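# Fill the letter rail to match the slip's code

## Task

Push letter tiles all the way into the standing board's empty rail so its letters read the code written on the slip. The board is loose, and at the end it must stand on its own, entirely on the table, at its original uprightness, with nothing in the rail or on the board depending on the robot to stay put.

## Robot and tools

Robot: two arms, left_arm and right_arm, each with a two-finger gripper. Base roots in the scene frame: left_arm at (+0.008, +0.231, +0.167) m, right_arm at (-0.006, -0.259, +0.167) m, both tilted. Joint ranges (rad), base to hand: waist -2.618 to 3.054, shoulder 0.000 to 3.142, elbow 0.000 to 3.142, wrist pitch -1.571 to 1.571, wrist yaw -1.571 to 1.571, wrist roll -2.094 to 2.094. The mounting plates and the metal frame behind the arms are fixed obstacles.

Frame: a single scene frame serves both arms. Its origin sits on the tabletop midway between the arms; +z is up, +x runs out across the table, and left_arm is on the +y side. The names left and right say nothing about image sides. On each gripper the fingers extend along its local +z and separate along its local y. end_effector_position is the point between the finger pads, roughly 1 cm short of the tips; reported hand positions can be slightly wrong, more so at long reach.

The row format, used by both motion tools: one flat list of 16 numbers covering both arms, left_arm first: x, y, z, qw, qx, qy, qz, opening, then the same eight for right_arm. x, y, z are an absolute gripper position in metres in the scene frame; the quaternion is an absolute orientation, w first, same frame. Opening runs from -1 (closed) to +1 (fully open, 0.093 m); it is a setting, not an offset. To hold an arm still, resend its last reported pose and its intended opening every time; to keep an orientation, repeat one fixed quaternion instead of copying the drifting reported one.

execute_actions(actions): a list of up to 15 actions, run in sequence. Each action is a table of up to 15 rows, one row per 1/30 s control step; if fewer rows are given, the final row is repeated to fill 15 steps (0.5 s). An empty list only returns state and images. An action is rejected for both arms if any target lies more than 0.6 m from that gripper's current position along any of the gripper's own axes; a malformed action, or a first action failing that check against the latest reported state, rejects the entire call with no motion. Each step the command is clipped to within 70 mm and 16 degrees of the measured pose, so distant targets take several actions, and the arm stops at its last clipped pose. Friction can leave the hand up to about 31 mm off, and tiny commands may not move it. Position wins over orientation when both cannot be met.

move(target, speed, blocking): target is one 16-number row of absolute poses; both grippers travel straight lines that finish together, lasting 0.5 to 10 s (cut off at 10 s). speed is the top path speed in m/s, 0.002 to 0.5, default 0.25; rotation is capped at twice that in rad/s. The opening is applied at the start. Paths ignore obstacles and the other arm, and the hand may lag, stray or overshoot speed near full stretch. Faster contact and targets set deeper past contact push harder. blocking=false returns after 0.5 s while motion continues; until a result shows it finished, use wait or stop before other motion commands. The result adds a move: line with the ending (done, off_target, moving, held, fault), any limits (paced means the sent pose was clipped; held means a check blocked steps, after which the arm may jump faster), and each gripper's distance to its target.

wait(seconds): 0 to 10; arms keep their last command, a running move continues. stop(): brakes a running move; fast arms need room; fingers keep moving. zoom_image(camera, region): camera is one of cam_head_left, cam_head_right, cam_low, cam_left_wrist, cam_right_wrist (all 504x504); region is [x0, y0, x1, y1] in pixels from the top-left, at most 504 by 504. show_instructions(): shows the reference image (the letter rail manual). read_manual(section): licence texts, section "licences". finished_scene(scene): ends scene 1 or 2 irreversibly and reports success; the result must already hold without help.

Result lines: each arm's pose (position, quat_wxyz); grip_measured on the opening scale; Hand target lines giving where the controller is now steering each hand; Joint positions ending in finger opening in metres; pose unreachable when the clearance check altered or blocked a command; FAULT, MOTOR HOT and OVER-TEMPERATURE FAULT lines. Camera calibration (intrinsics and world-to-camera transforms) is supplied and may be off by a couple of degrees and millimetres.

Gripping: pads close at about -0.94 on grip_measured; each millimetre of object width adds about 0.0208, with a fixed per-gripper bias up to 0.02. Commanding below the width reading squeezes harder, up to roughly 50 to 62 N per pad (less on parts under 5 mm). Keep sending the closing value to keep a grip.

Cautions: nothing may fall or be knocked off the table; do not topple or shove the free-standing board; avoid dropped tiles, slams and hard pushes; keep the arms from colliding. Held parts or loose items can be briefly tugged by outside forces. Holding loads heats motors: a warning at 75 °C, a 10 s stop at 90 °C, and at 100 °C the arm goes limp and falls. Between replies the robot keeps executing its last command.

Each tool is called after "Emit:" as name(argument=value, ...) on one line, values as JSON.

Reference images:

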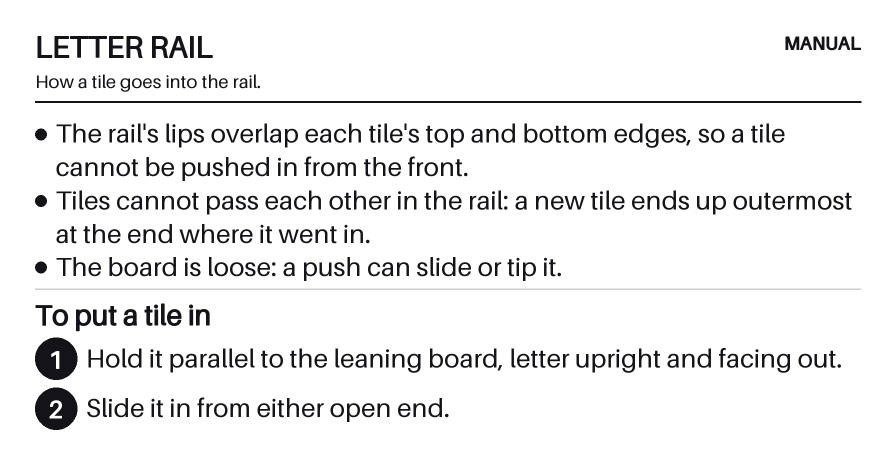

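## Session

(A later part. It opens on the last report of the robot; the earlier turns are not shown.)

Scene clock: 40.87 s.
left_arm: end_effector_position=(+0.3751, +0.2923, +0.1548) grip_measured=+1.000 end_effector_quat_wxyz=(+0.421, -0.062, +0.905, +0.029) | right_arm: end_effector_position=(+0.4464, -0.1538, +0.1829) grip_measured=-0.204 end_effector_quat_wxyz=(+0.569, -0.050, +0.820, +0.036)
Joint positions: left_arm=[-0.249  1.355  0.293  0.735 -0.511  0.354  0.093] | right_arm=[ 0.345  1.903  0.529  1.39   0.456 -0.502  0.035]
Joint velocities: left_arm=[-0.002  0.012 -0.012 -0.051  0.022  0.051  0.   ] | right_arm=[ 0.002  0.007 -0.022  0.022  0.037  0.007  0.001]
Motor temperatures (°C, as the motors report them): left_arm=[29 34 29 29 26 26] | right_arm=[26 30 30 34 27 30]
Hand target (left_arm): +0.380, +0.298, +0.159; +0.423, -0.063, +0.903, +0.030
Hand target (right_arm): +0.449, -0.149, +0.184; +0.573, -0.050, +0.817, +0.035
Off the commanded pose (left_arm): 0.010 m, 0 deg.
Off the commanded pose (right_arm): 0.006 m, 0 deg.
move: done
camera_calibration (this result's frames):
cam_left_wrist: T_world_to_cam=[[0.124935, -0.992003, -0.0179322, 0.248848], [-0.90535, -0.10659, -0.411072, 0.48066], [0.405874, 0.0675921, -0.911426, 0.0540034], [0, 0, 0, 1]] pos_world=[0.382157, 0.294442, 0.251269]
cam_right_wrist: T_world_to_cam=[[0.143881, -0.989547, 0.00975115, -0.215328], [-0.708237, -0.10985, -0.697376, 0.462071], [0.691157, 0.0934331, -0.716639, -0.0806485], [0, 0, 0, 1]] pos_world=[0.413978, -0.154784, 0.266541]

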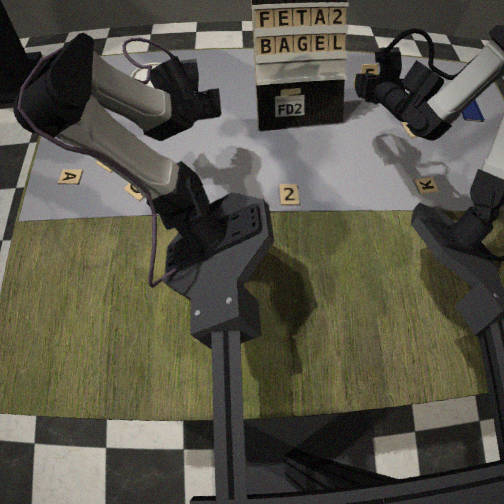

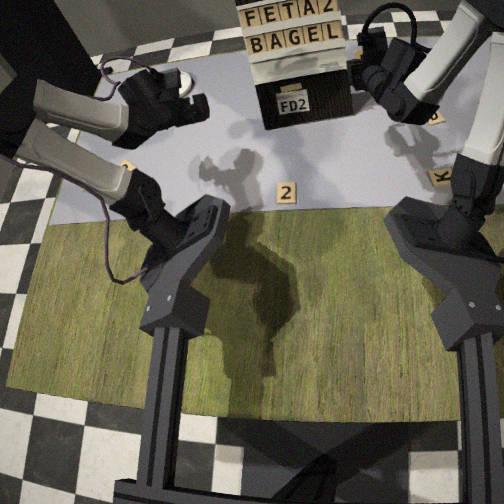

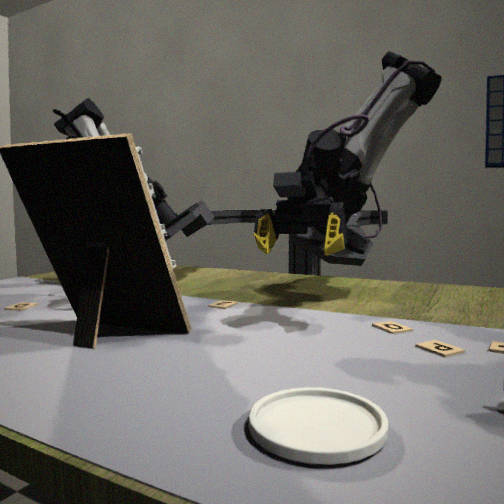

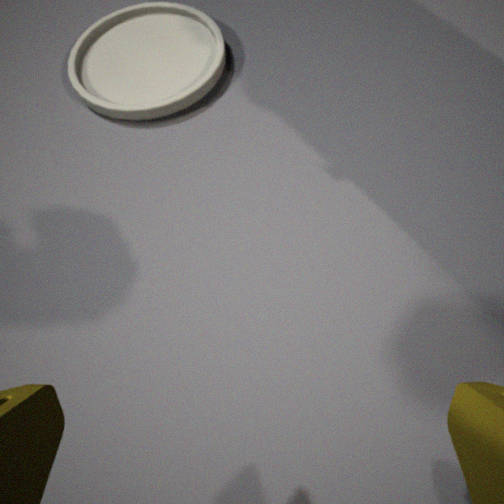

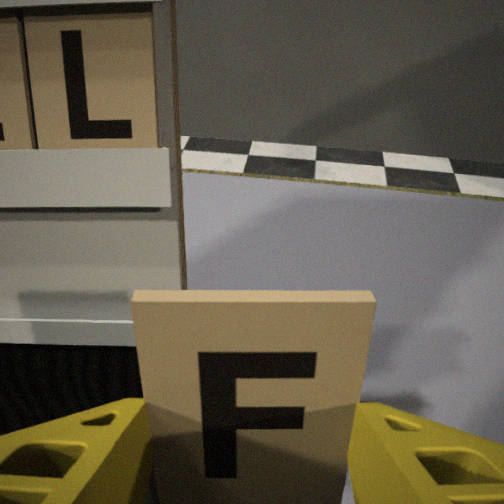

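Emit:
move(target=[0.43,0.2,0.16,0.159,-0.197,0.641,-0.725,1,0.46,-0.2,0.165,0.573,-0.05,0.818,0.035,-0.25], speed=0.2)

Scene clock: 46.27 s.
left_arm: end_effector_position=(+0.4257, +0.1985, +0.1678) grip_measured=+1.000 end_effector_quat_wxyz=(+0.159, -0.193, +0.642, -0.725) | right_arm: end_effector_position=(+0.4635, -0.1954, +0.1676) grip_measured=-0.204 end_effector_quat_wxyz=(+0.578, -0.047, +0.814, +0.036)
Joint positions: left_arm=[ 0.143  1.888  0.825  0.359  1.19  -0.469  0.093] | right_arm=[ 0.181  1.865  0.529  1.371  0.285 -0.502  0.035]
Joint velocities: left_arm=[-0.012  0.017  0.022  0.066 -0.022  0.051  0.   ] | right_arm=[-0.017 -0.007 -0.012  0.081  0.007 -0.007 -0.001]
Motor temperatures (°C, as the motors report them): left_arm=[29 34 29 29 26 26] | right_arm=[26 31 29 34 27 30]
Hand target (left_arm): +0.428, +0.201, +0.162; -0.159, +0.198, -0.640, +0.725
Hand target (right_arm): +0.460, -0.200, +0.165; +0.573, -0.050, +0.818, +0.035
Off the commanded pose (left_arm): 0.009 m, 0 deg.
Off the commanded pose (right_arm): 0.006 m, 1 deg.
move: done
camera_calibration (this result's frames):
cam_left_wrist: T_world_to_cam=[[0.000939341, 0.112637, 0.993636, -0.186559], [-0.998307, -0.057683, 0.00748261, 0.4814], [0.0581587, -0.99196, 0.112392, 0.238176], [0, 0, 0, 1]] pos_world=[0.466908, 0.285043, 0.155001]
cam_right_wrist: T_world_to_cam=[[0.139631, -0.990168, 0.00839785, -0.256713], [-0.694736, -0.104006, -0.711706, 0.456202], [0.705582, 0.093542, -0.702428, -0.108547], [0, 0, 0, 1]] pos_world=[0.429374, -0.196588, 0.25059]

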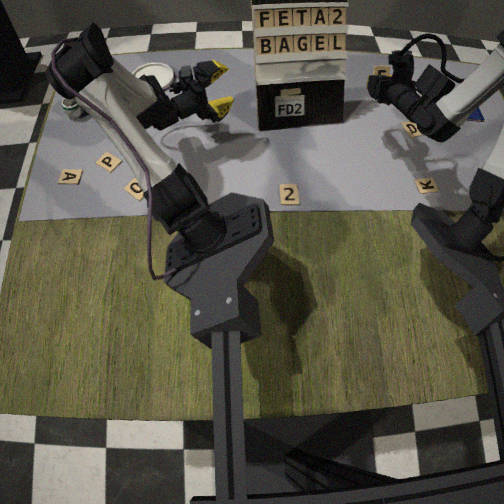

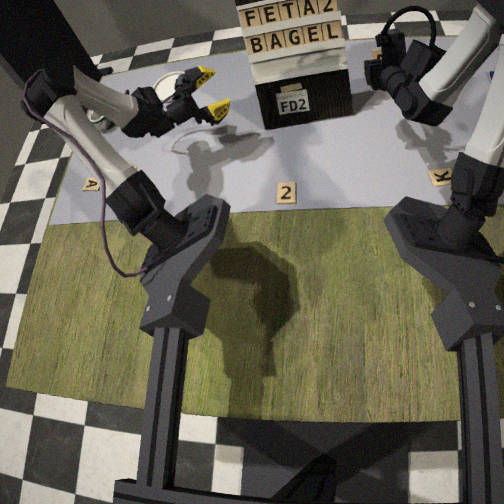

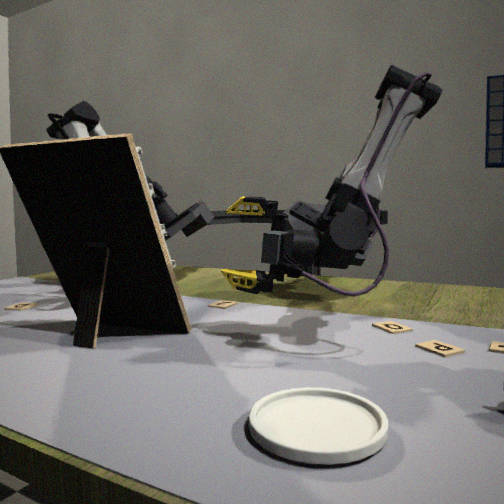

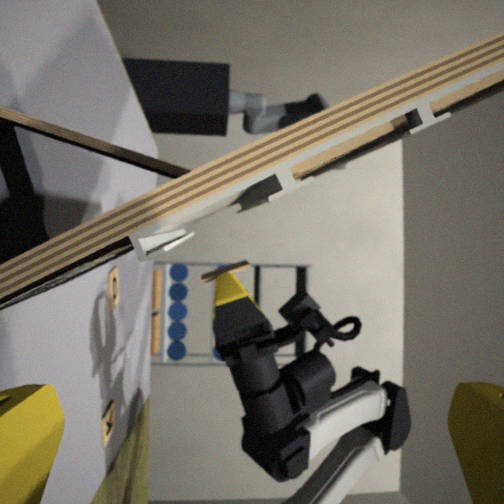

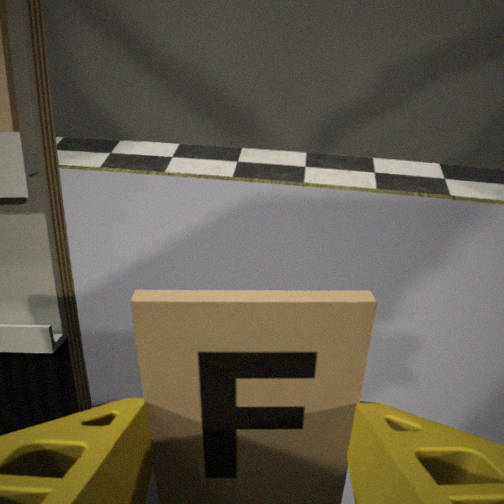

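Emit:
move(target=[0.43,0.2,0.16,0.159,-0.197,0.641,-0.725,1,0.517,-0.195,0.162,0.533,-0.044,0.845,0.028,-0.25], speed=0.08)

Emit:
zoom_image(camera="cam_left_wrist", region=[120, 160, 320, 300])

Scene clock: 47.93 s.
left_arm: end_effector_position=(+0.4260, +0.1987, +0.1681) grip_measured=+1.000 end_effector_quat_wxyz=(+0.160, -0.193, +0.641, -0.725) | right_arm: end_effector_position=(+0.5127, -0.1887, +0.1632) grip_measured=-0.204 end_effector_quat_wxyz=(+0.536, -0.052, +0.842, +0.033)
Joint positions: left_arm=[ 0.143  1.888  0.825  0.363  1.19  -0.472  0.093] | right_arm=[ 0.181  1.865  0.771  1.033  0.33  -0.479  0.035]
Joint velocities: left_arm=[-0.012  0.007  0.027  0.022  0.066 -0.051  0.   ] | right_arm=[ 0.022  0.002  0.007 -0.022 -0.11  -0.007 -0.   ]
Motor temperatures (°C, as the motors report them): left_arm=[29 34 29 29 26 26] | right_arm=[26 32 29 35 27 30]
Hand target (left_arm): +0.430, +0.200, +0.160; -0.159, +0.197, -0.641, +0.725
Hand target (right_arm): +0.517, -0.195, +0.162; +0.533, -0.044, +0.845, +0.028
Off the commanded pose (left_arm): 0.009 m, 0 deg.
Off the commanded pose (right_arm): 0.008 m, 1 deg.
move: done
camera_calibration (this result's frames):
cam_left_wrist: T_world_to_cam=[[-0.000445555, 0.113286, 0.993562, -0.186406], [-0.998259, -0.0586486, 0.00623945, 0.48211], [0.0589779, -0.99183, 0.113115, 0.237839], [0, 0, 0, 1]] pos_world=[0.46716, 0.285288, 0.155294]
cam_right_wrist: T_world_to_cam=[[0.145478, -0.989304, 0.0106555, -0.26012], [-0.761634, -0.11886, -0.637013, 0.507243], [0.631466, 0.0845561, -0.770779, -0.0995394], [0, 0, 0, 1]] pos_world=[0.487031, -0.18863, 0.249169]

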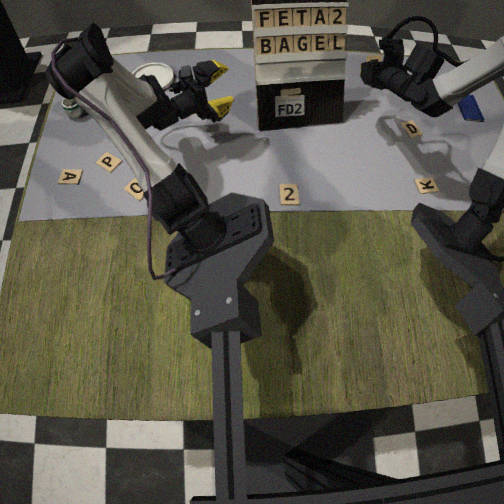

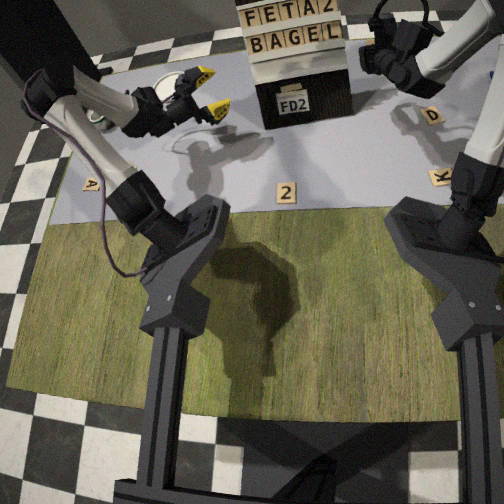

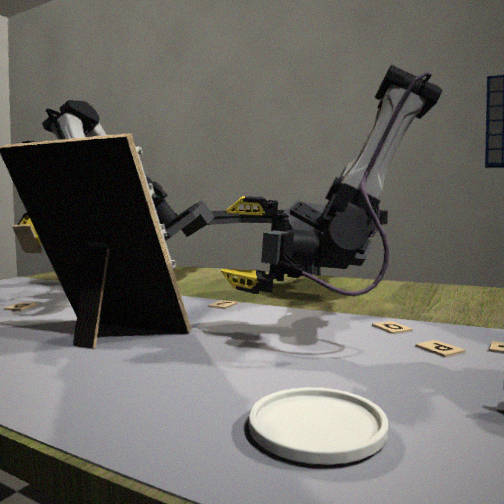

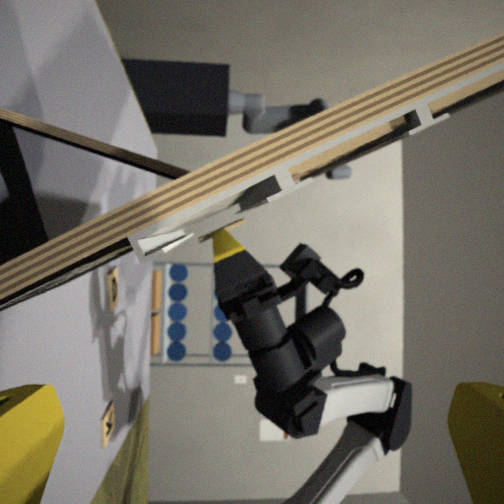

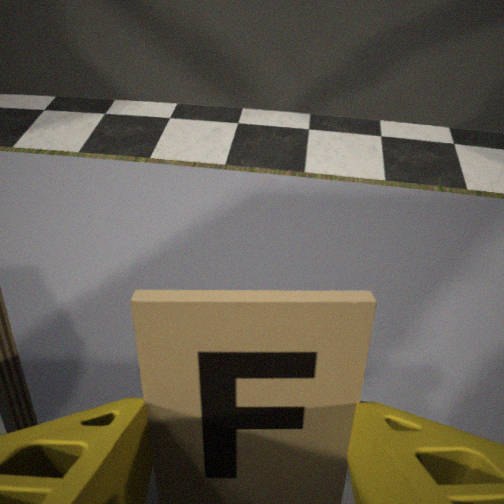

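Region (120, 160, 320, 300) of cam_left_wrist's 504x504 image, scaled by 2.520, with more detail than that image has; it fills the top 353 rows of this view, and the rest is white.

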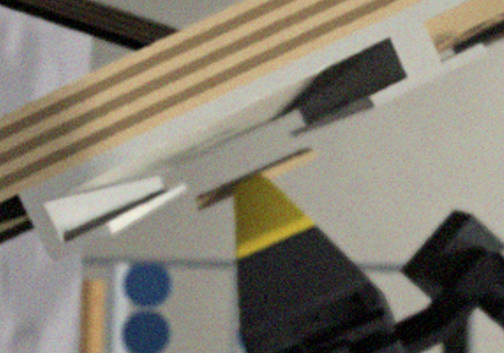

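Emit:
move(target=[0.43,0.2,0.16,0.159,-0.197,0.641,-0.725,1,0.529,-0.188,0.151,0.533,-0.044,0.845,0.028,-0.25], speed=0.03)

Emit:
zoom_image(camera="cam_left_wrist", region=[120, 160, 320, 300])

Scene clock: 49.03 s.
left_arm: end_effector_position=(+0.4260, +0.1987, +0.1681) grip_measured=+1.000 end_effector_quat_wxyz=(+0.160, -0.193, +0.641, -0.725) | right_arm: end_effector_position=(+0.5256, -0.1840, +0.1612) grip_measured=-0.204 end_effector_quat_wxyz=(+0.540, -0.049, +0.840, +0.033)
Joint positions: left_arm=[ 0.143  1.888  0.825  0.363  1.19  -0.472  0.093] | right_arm=[ 0.181  1.909  0.829  1.032  0.33  -0.479  0.035]
Joint velocities: left_arm=[-0.007  0.012 -0.022  0.007 -0.037  0.037  0.   ] | right_arm=[-0.007  0.027 -0.007  0.037  0.007 -0.007 -0.001]
Motor temperatures (°C, as the motors report them): left_arm=[29 34 29 29 26 26] | right_arm=[26 32 30 35 27 30]
Hand target (left_arm): +0.430, +0.200, +0.160; -0.159, +0.197, -0.641, +0.725
Hand target (right_arm): +0.528, -0.188, +0.151; +0.533, -0.044, +0.845, +0.028
Off the commanded pose (left_arm): 0.009 m, 0 deg.
Off the commanded pose (right_arm): 0.011 m, 1 deg.
move: off_target (right_arm)
camera_calibration (this result's frames):
cam_left_wrist: T_world_to_cam=[[-0.000445555, 0.113286, 0.993562, -0.186406], [-0.998259, -0.0586486, 0.00623945, 0.48211], [0.0589779, -0.99183, 0.113115, 0.237839], [0, 0, 0, 1]] pos_world=[0.46716, 0.285288, 0.155294]
cam_right_wrist: T_world_to_cam=[[0.139192, -0.990222, 0.00924586, -0.254012], [-0.756377, -0.112338, -0.644418, 0.515945], [0.639156, 0.0827043, -0.764617, -0.115006], [0, 0, 0, 1]] pos_world=[0.499112, -0.184056, 0.246898]

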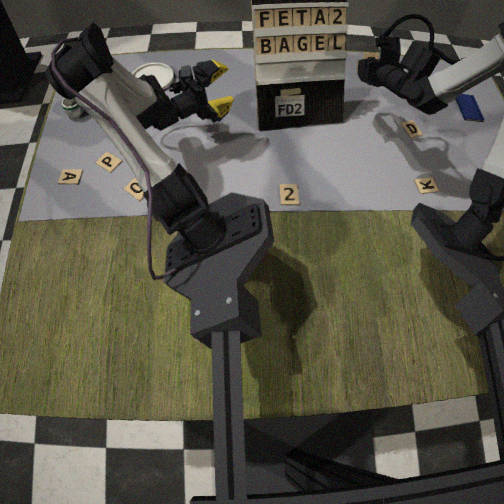

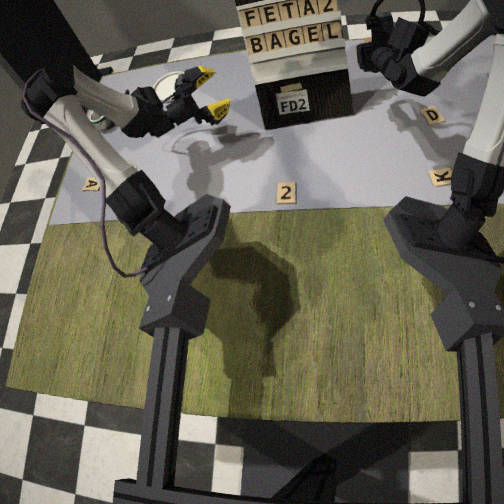

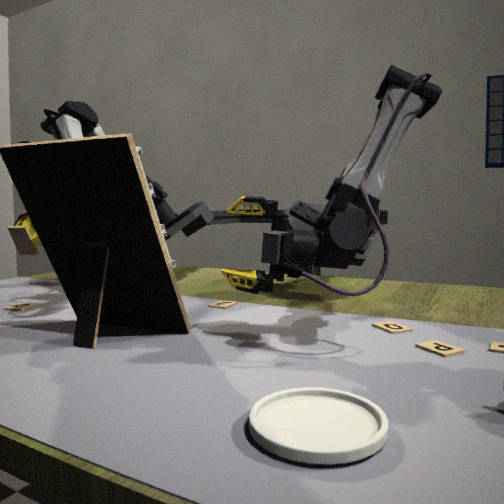

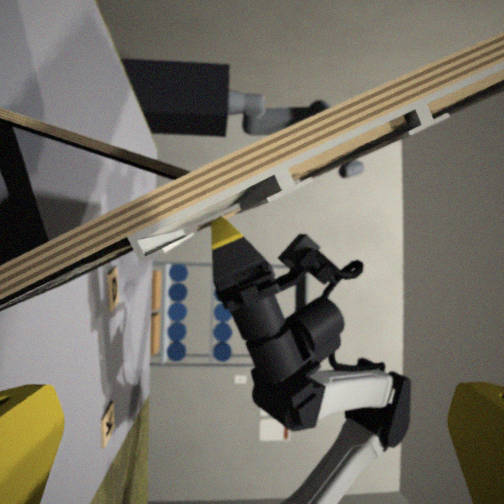

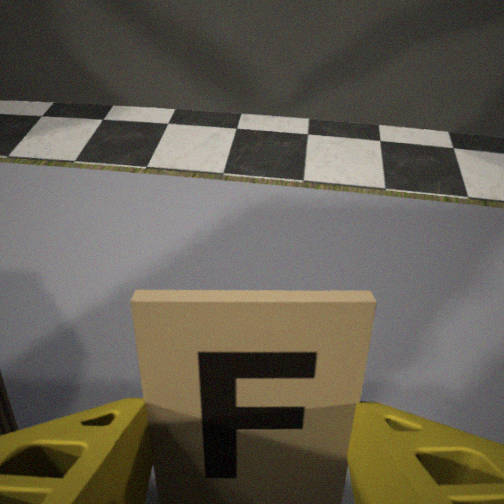

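Region (120, 160, 320, 300) of cam_left_wrist's 504x504 image, scaled by 2.520, with more detail than that image has; it fills the top 353 rows of this view, and the rest is white.

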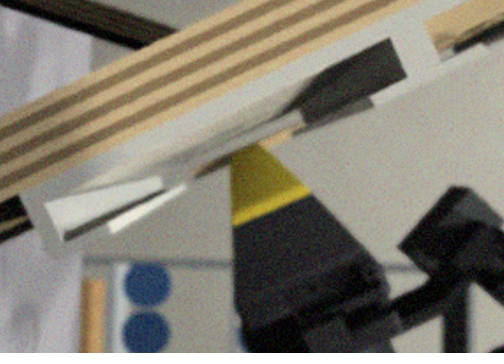

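Emit:
move(target=[0.43,0.2,0.16,0.159,-0.197,0.641,-0.725,1,0.519,-0.18,0.143,0.533,-0.044,0.845,0.028,-0.25], speed=0.03)

Emit:
zoom_image(camera="cam_left_wrist", region=[160, 190, 270, 260])

Scene clock: 50.13 s.
left_arm: end_effector_position=(+0.4260, +0.1987, +0.1681) grip_measured=+1.000 end_effector_quat_wxyz=(+0.160, -0.193, +0.641, -0.725) | right_arm: end_effector_position=(+0.5248, -0.1814, +0.1547) grip_measured=-0.204 end_effector_quat_wxyz=(+0.542, -0.044, +0.839, +0.029)
Joint positions: left_arm=[ 0.143  1.888  0.825  0.363  1.19  -0.472  0.093] | right_arm=[ 0.181  1.945  0.829  1.076  0.337 -0.478  0.035]
Joint velocities: left_arm=[-0.002  0.007  0.002 -0.081 -0.007  0.022  0.   ] | right_arm=[ 0.002 -0.022 -0.017 -0.007  0.022 -0.066 -0.001]
Motor temperatures (°C, as the motors report them): left_arm=[29 34 29 29 26 26] | right_arm=[26 32 30 35 27 30]
Hand target (left_arm): +0.430, +0.200, +0.160; -0.159, +0.197, -0.641, +0.725
Hand target (right_arm): +0.519, -0.180, +0.143; +0.533, -0.044, +0.845, +0.028
Off the commanded pose (left_arm): 0.009 m, 0 deg.
Off the commanded pose (right_arm): 0.013 m, 1 deg.
move: off_target (right_arm)
camera_calibration (this result's frames):
cam_left_wrist: T_world_to_cam=[[-0.000445555, 0.113286, 0.993562, -0.186406], [-0.998259, -0.0586486, 0.00623945, 0.48211], [0.0589779, -0.99183, 0.113115, 0.237839], [0, 0, 0, 1]] pos_world=[0.46716, 0.285288, 0.155294]
cam_right_wrist: T_world_to_cam=[[0.127996, -0.991722, 0.0101757, -0.245776], [-0.754552, -0.104034, -0.647941, 0.512533], [0.643636, 0.0752559, -0.761623, -0.123875], [0, 0, 0, 1]] pos_world=[0.497922, -0.181098, 0.240246]

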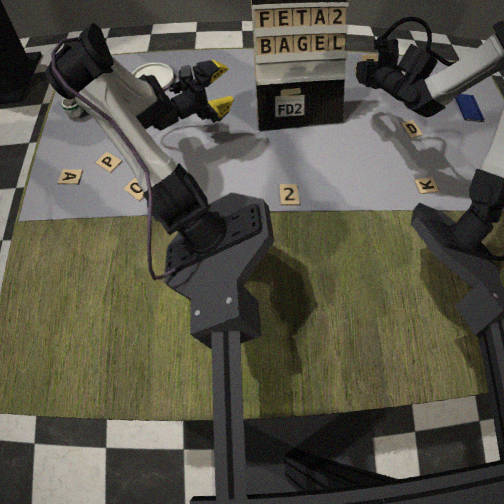

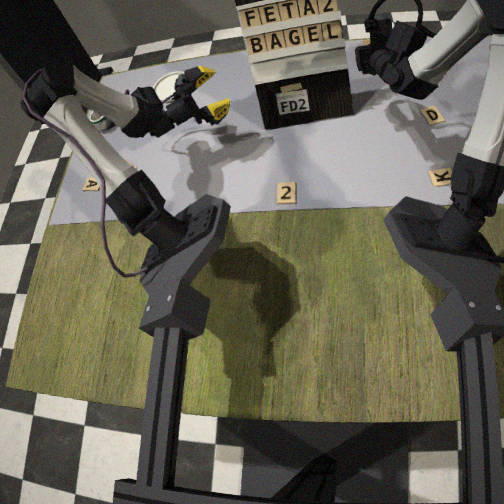

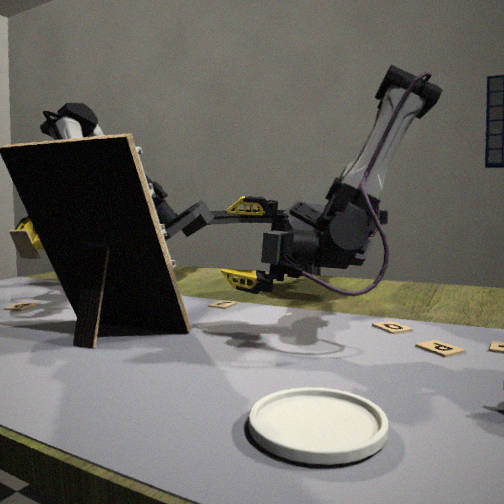

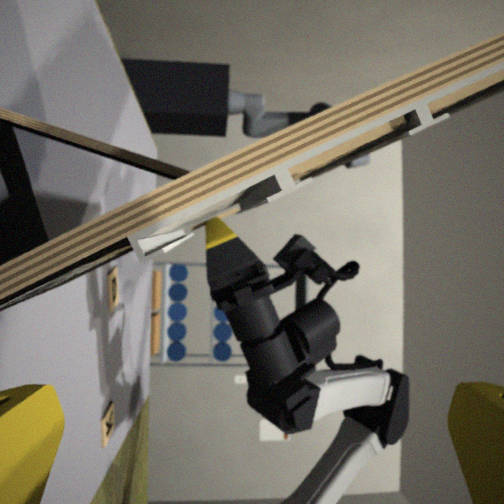

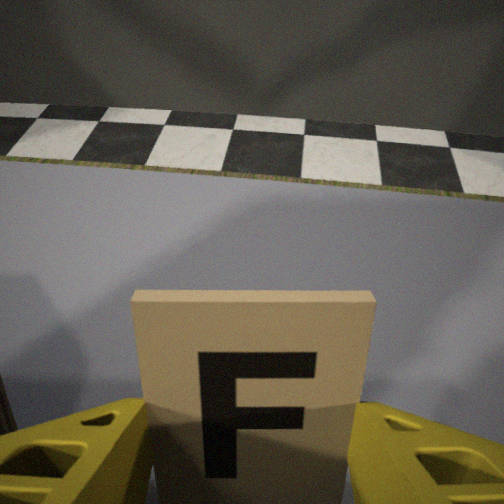

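Region (160, 190, 270, 260) of cam_left_wrist's 504x504 image, scaled by 4.582, with more detail than that image has; it fills the top 321 rows of this view, and the rest is white.

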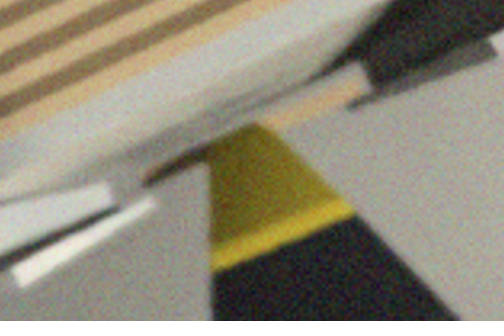

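Emit:
move(target=[0.43,0.2,0.16,0.159,-0.197,0.641,-0.725,1,0.513,-0.158,0.137,0.533,-0.044,0.845,0.028,-0.25], speed=0.03)

Emit:
zoom_image(camera="cam_left_wrist", region=[160, 190, 270, 260])

Scene clock: 51.60 s.
left_arm: end_effector_position=(+0.4260, +0.1987, +0.1681) grip_measured=+1.000 end_effector_quat_wxyz=(+0.160, -0.193, +0.641, -0.725) | right_arm: end_effector_position=(+0.5172, -0.1648, +0.1425) grip_measured=-0.204 end_effector_quat_wxyz=(+0.537, -0.043, +0.842, +0.025)
Joint positions: left_arm=[ 0.143  1.888  0.825  0.363  1.19  -0.472  0.093] | right_arm=[ 0.211  2.014  0.829  1.137  0.381 -0.476  0.035]
Joint velocities: left_arm=[ 0.002  0.012 -0.007 -0.022 -0.022 -0.037  0.   ] | right_arm=[-0.007 -0.002 -0.007  0.007  0.037  0.007 -0.   ]
Motor temperatures (°C, as the motors report them): left_arm=[29 34 29 29 26 26] | right_arm=[26 32 30 35 27 30]
Hand target (left_arm): +0.430, +0.200, +0.160; -0.159, +0.197, -0.641, +0.725
Hand target (right_arm): +0.513, -0.158, +0.137; +0.533, -0.044, +0.845, +0.028
Off the commanded pose (left_arm): 0.009 m, 0 deg.
Off the commanded pose (right_arm): 0.010 m, 1 deg.
move: done
camera_calibration (this result's frames):
cam_left_wrist: T_world_to_cam=[[-0.000445555, 0.113286, 0.993562, -0.186406], [-0.998259, -0.0586486, 0.00623945, 0.48211], [0.0589779, -0.99183, 0.113115, 0.237839], [0, 0, 0, 1]] pos_world=[0.46716, 0.285288, 0.155294]
cam_right_wrist: T_world_to_cam=[[0.121674, -0.992453, 0.0152714, -0.225816], [-0.763395, -0.103403, -0.637602, 0.503844], [0.634369, 0.0659217, -0.770215, -0.125024], [0, 0, 0, 1]] pos_world=[0.49142, -0.163771, 0.228405]

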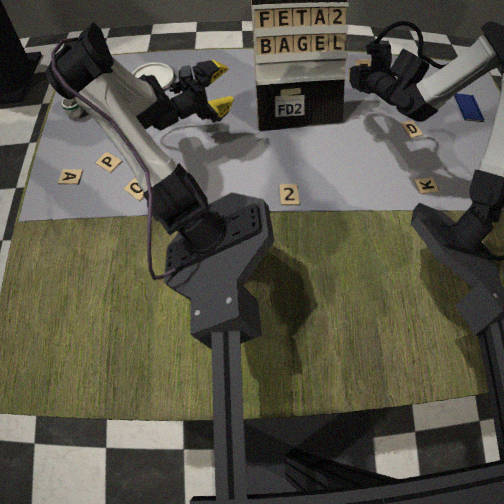

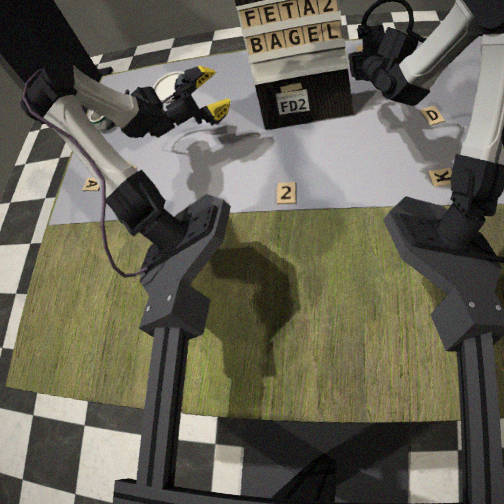

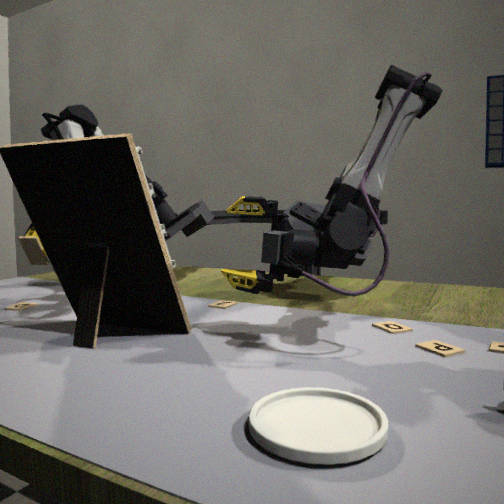

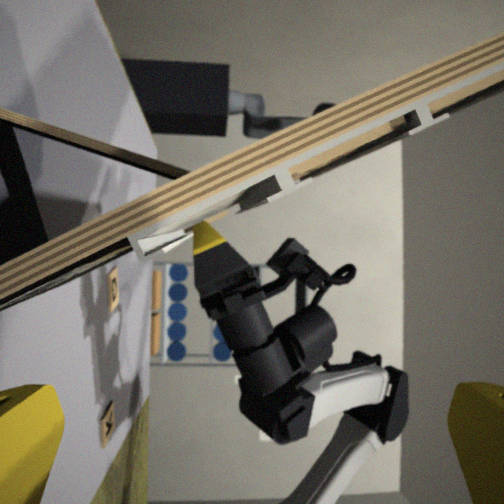

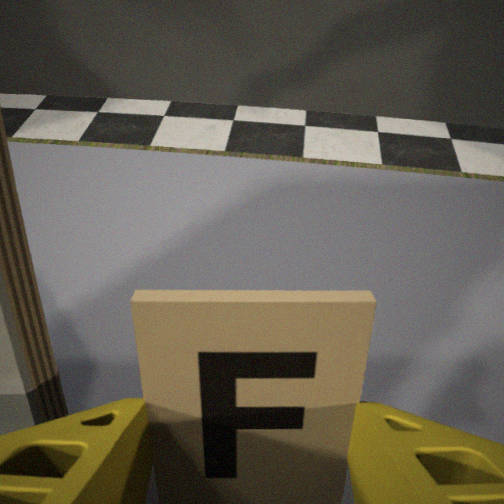

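Region (160, 190, 270, 260) of cam_left_wrist's 504x504 image, scaled by 4.582, with more detail than that image has; it fills the top 321 rows of this view, and the rest is white.

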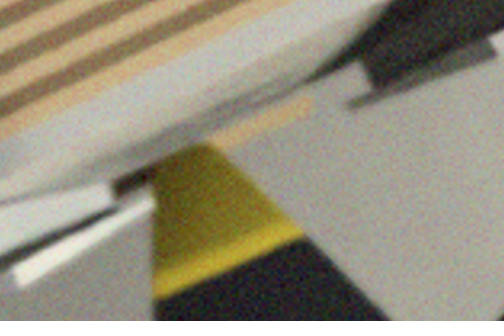

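Emit:
move(target=[0.43,0.2,0.16,0.159,-0.197,0.641,-0.725,1,0.52,-0.158,0.155,0.533,-0.044,0.845,0.028,-0.25], speed=0.02)

Emit:
zoom_image(camera="cam_left_wrist", region=[160, 190, 270, 260])

Scene clock: 52.80 s.
left_arm: end_effector_position=(+0.4260, +0.1987, +0.1681) grip_measured=+1.000 end_effector_quat_wxyz=(+0.160, -0.193, +0.641, -0.725) | right_arm: end_effector_position=(+0.5129, -0.1575, +0.1438) grip_measured=-0.204 end_effector_quat_wxyz=(+0.525, -0.052, +0.849, +0.027)
Joint positions: left_arm=[ 0.143  1.888  0.825  0.363  1.19  -0.472  0.093] | right_arm=[ 0.233  2.     0.829  1.089  0.405 -0.474  0.035]
Joint velocities: left_arm=[ 0.002 -0.017 -0.007 -0.007 -0.022 -0.066  0.   ] | right_arm=[ 0.007 -0.022 -0.022 -0.022 -0.022  0.037  0.   ]
Motor temperatures (°C, as the motors report them): left_arm=[29 34 29 29 26 26] | right_arm=[27 32 30 35 27 30]
Hand target (left_arm): +0.430, +0.200, +0.160; -0.159, +0.197, -0.641, +0.725
Hand target (right_arm): +0.520, -0.158, +0.155; +0.533, -0.044, +0.845, +0.028
Off the commanded pose (left_arm): 0.009 m, 0 deg.
Off the commanded pose (right_arm): 0.013 m, 1 deg.
move: off_target (right_arm)
camera_calibration (this result's frames):
cam_left_wrist: T_world_to_cam=[[-0.000445555, 0.113286, 0.993562, -0.186406], [-0.998259, -0.0586486, 0.00623945, 0.48211], [0.0589779, -0.99183, 0.113115, 0.237839], [0, 0, 0, 1]] pos_world=[0.46716, 0.285288, 0.155294]
cam_right_wrist: T_world_to_cam=[[0.138534, -0.990155, 0.0200476, -0.227016], [-0.77827, -0.121363, -0.61609, 0.503877], [0.612458, 0.0697471, -0.78742, -0.10747], [0, 0, 0, 1]] pos_world=[0.489423, -0.156134, 0.230361]

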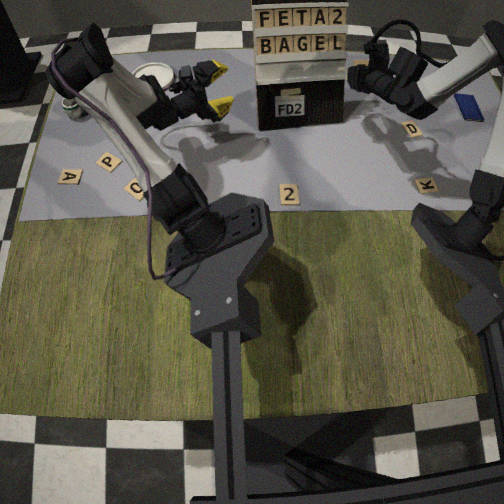

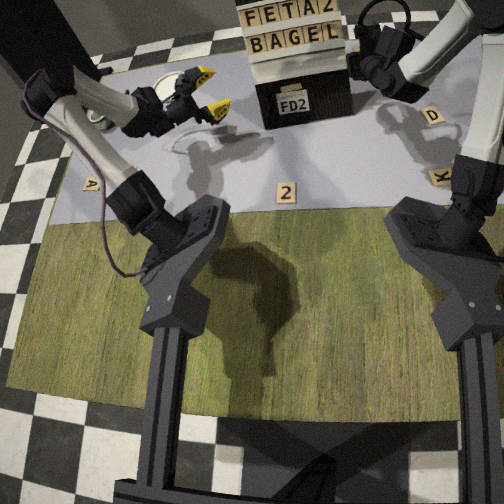

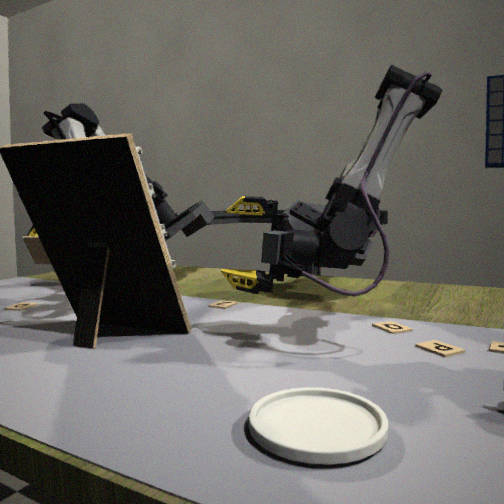

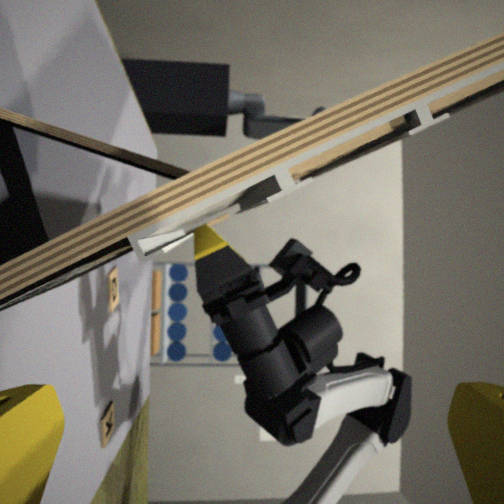

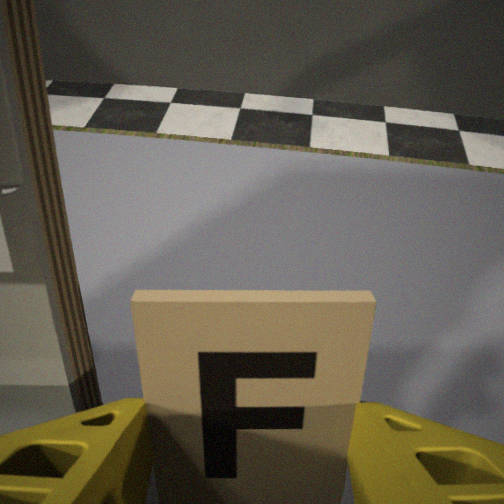

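Region (160, 190, 270, 260) of cam_left_wrist's 504x504 image, scaled by 4.582, with more detail than that image has; it fills the top 321 rows of this view, and the rest is white.

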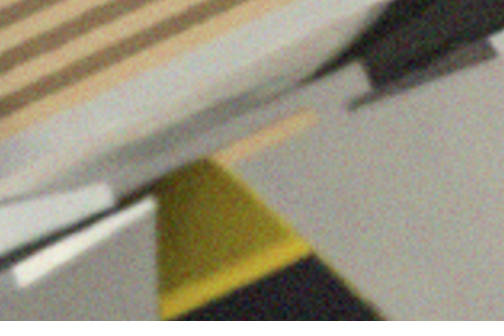

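Emit:
execute_actions(actions=[[[0.43,0.2,0.16,0.159,-0.197,0.641,-0.725,1,0.526,-0.16,0.170,0.533,-0.044,0.845,0.028,-0.25],[0.43,0.2,0.16,0.159,-0.197,0.641,-0.725,1,0.526,-0.16,0.170,0.533,-0.044,0.845,0.028,-0.25],[0.43,0.2,0.16,0.159,-0.197,0.641,-0.725,1,0.526,-0.16,0.170,0.533,-0.044,0.845,0.028,-0.25],[0.43,0.2,0.16,0.159,-0.197,0.641,-0.725,1,0.511,-0.16,0.137,0.533,-0.044,0.845,0.028,-0.25],[0.43,0.2,0.16,0.159,-0.197,0.641,-0.725,1,0.511,-0.16,0.137,0.533,-0.044,0.845,0.028,-0.25],[0.43,0.2,0.16,0.159,-0.197,0.641,-0.725,1,0.524,-0.16,0.165,0.533,-0.044,0.845,0.028,-0.25],[0.43,0.2,0.16,0.159,-0.197,0.641,-0.725,1,0.524,-0.16,0.165,0.533,-0.044,0.845,0.028,-0.25],[0.43,0.2,0.16,0.159,-0.197,0.641,-0.725,1,0.513,-0.16,0.141,0.533,-0.044,0.845,0.028,-0.25],[0.43,0.2,0.16,0.159,-0.197,0.641,-0.725,1,0.513,-0.16,0.141,0.533,-0.044,0.845,0.028,-0.25],[0.43,0.2,0.16,0.159,-0.197,0.641,-0.725,1,0.522,-0.16,0.161,0.533,-0.044,0.845,0.028,-0.25],[0.43,0.2,0.16,0.159,-0.197,0.641,-0.725,1,0.522,-0.16,0.161,0.533,-0.044,0.845,0.028,-0.25],[0.43,0.2,0.16,0.159,-0.197,0.641,-0.725,1,0.518,-0.16,0.152,0.533,-0.044,0.845,0.028,-0.25]]])

Emit:
zoom_image(camera="cam_left_wrist", region=[160, 190, 270, 260])

Scene clock: 53.57 s.
left_arm: end_effector_position=(+0.4260, +0.1987, +0.1681) grip_measured=+1.000 end_effector_quat_wxyz=(+0.160, -0.193, +0.641, -0.725) | right_arm: end_effector_position=(+0.5192, -0.1592, +0.1545) grip_measured=-0.204 end_effector_quat_wxyz=(+0.534, -0.046, +0.844, +0.027)
Joint positions: left_arm=[ 0.143  1.888  0.825  0.363  1.19  -0.472  0.093] | right_arm=[ 0.239  1.983  0.843  1.082  0.406 -0.473  0.035]
Joint velocities: left_arm=[-0.007 -0.027 -0.017  0.037  0.037  0.022  0.   ] | right_arm=[ 0.002 -0.007 -0.022 -0.037 -0.022  0.066  0.   ]
Motor temperatures (°C, as the motors report them): left_arm=[29 34 29 29 26 26] | right_arm=[27 32 30 35 27 30]
Hand target (left_arm): +0.430, +0.200, +0.160; -0.159, +0.197, -0.641, +0.725
Hand target (right_arm): +0.518, -0.160, +0.152; +0.533, -0.044, +0.845, +0.028
Off the commanded pose (left_arm): 0.009 m, 0 deg.
Off the commanded pose (right_arm): 0.003 m, 0 deg.
camera_calibration (this result's frames):
cam_left_wrist: T_world_to_cam=[[-0.000445555, 0.113286, 0.993562, -0.186406], [-0.998259, -0.0586486, 0.00623945, 0.48211], [0.0589779, -0.99183, 0.113115, 0.237839], [0, 0, 0, 1]] pos_world=[0.46716, 0.285288, 0.155294]
cam_right_wrist: T_world_to_cam=[[0.128364, -0.991625, 0.014207, -0.223819], [-0.766524, -0.108294, -0.633019, 0.513736], [0.629256, 0.0703667, -0.774006, -0.113501], [0, 0, 0, 1]] pos_world=[0.493942, -0.158324, 0.240534]

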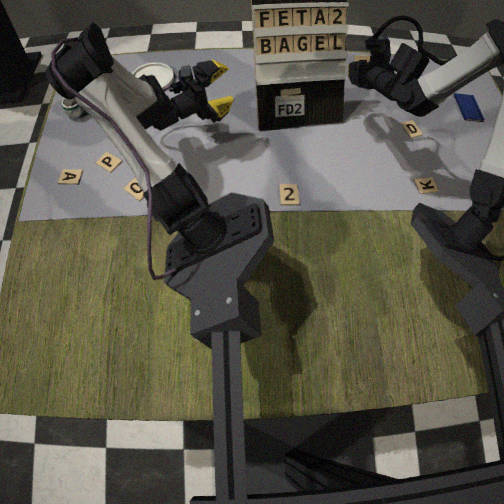

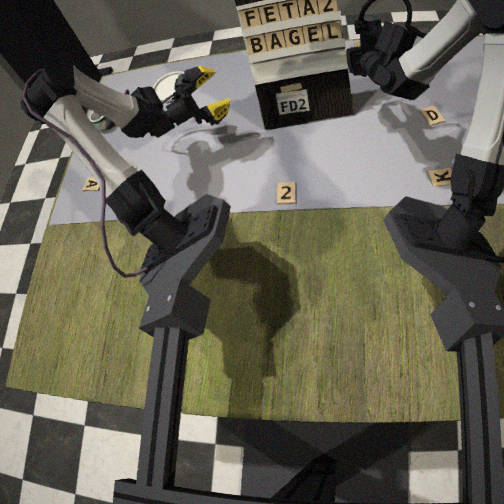

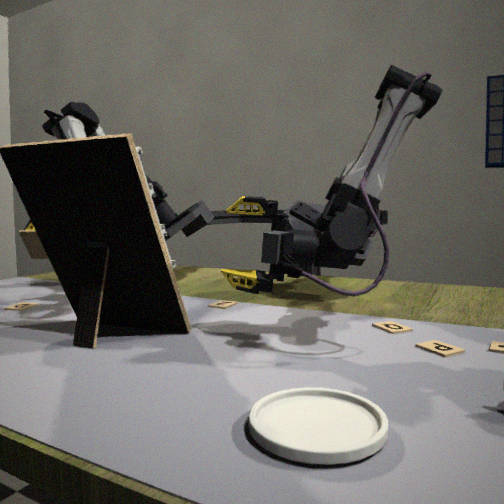

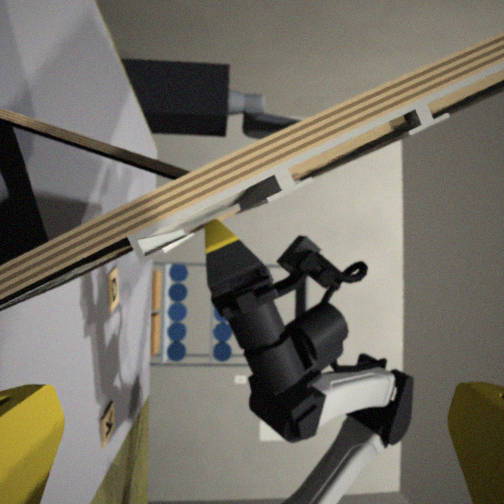

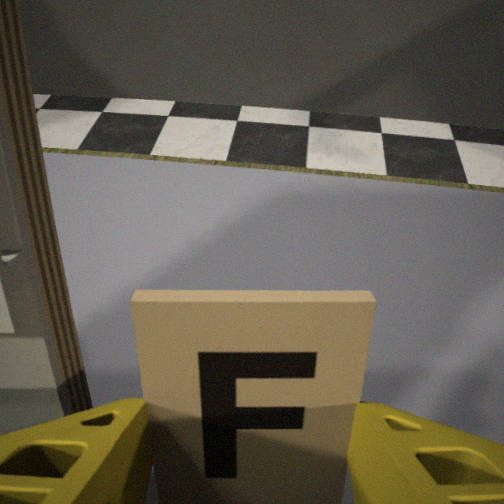

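Region (160, 190, 270, 260) of cam_left_wrist's 504x504 image, scaled by 4.582, with more detail than that image has; it fills the top 321 rows of this view, and the rest is white.

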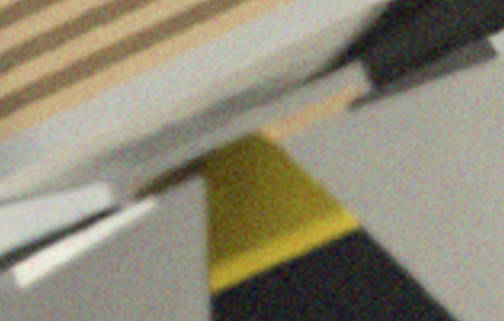

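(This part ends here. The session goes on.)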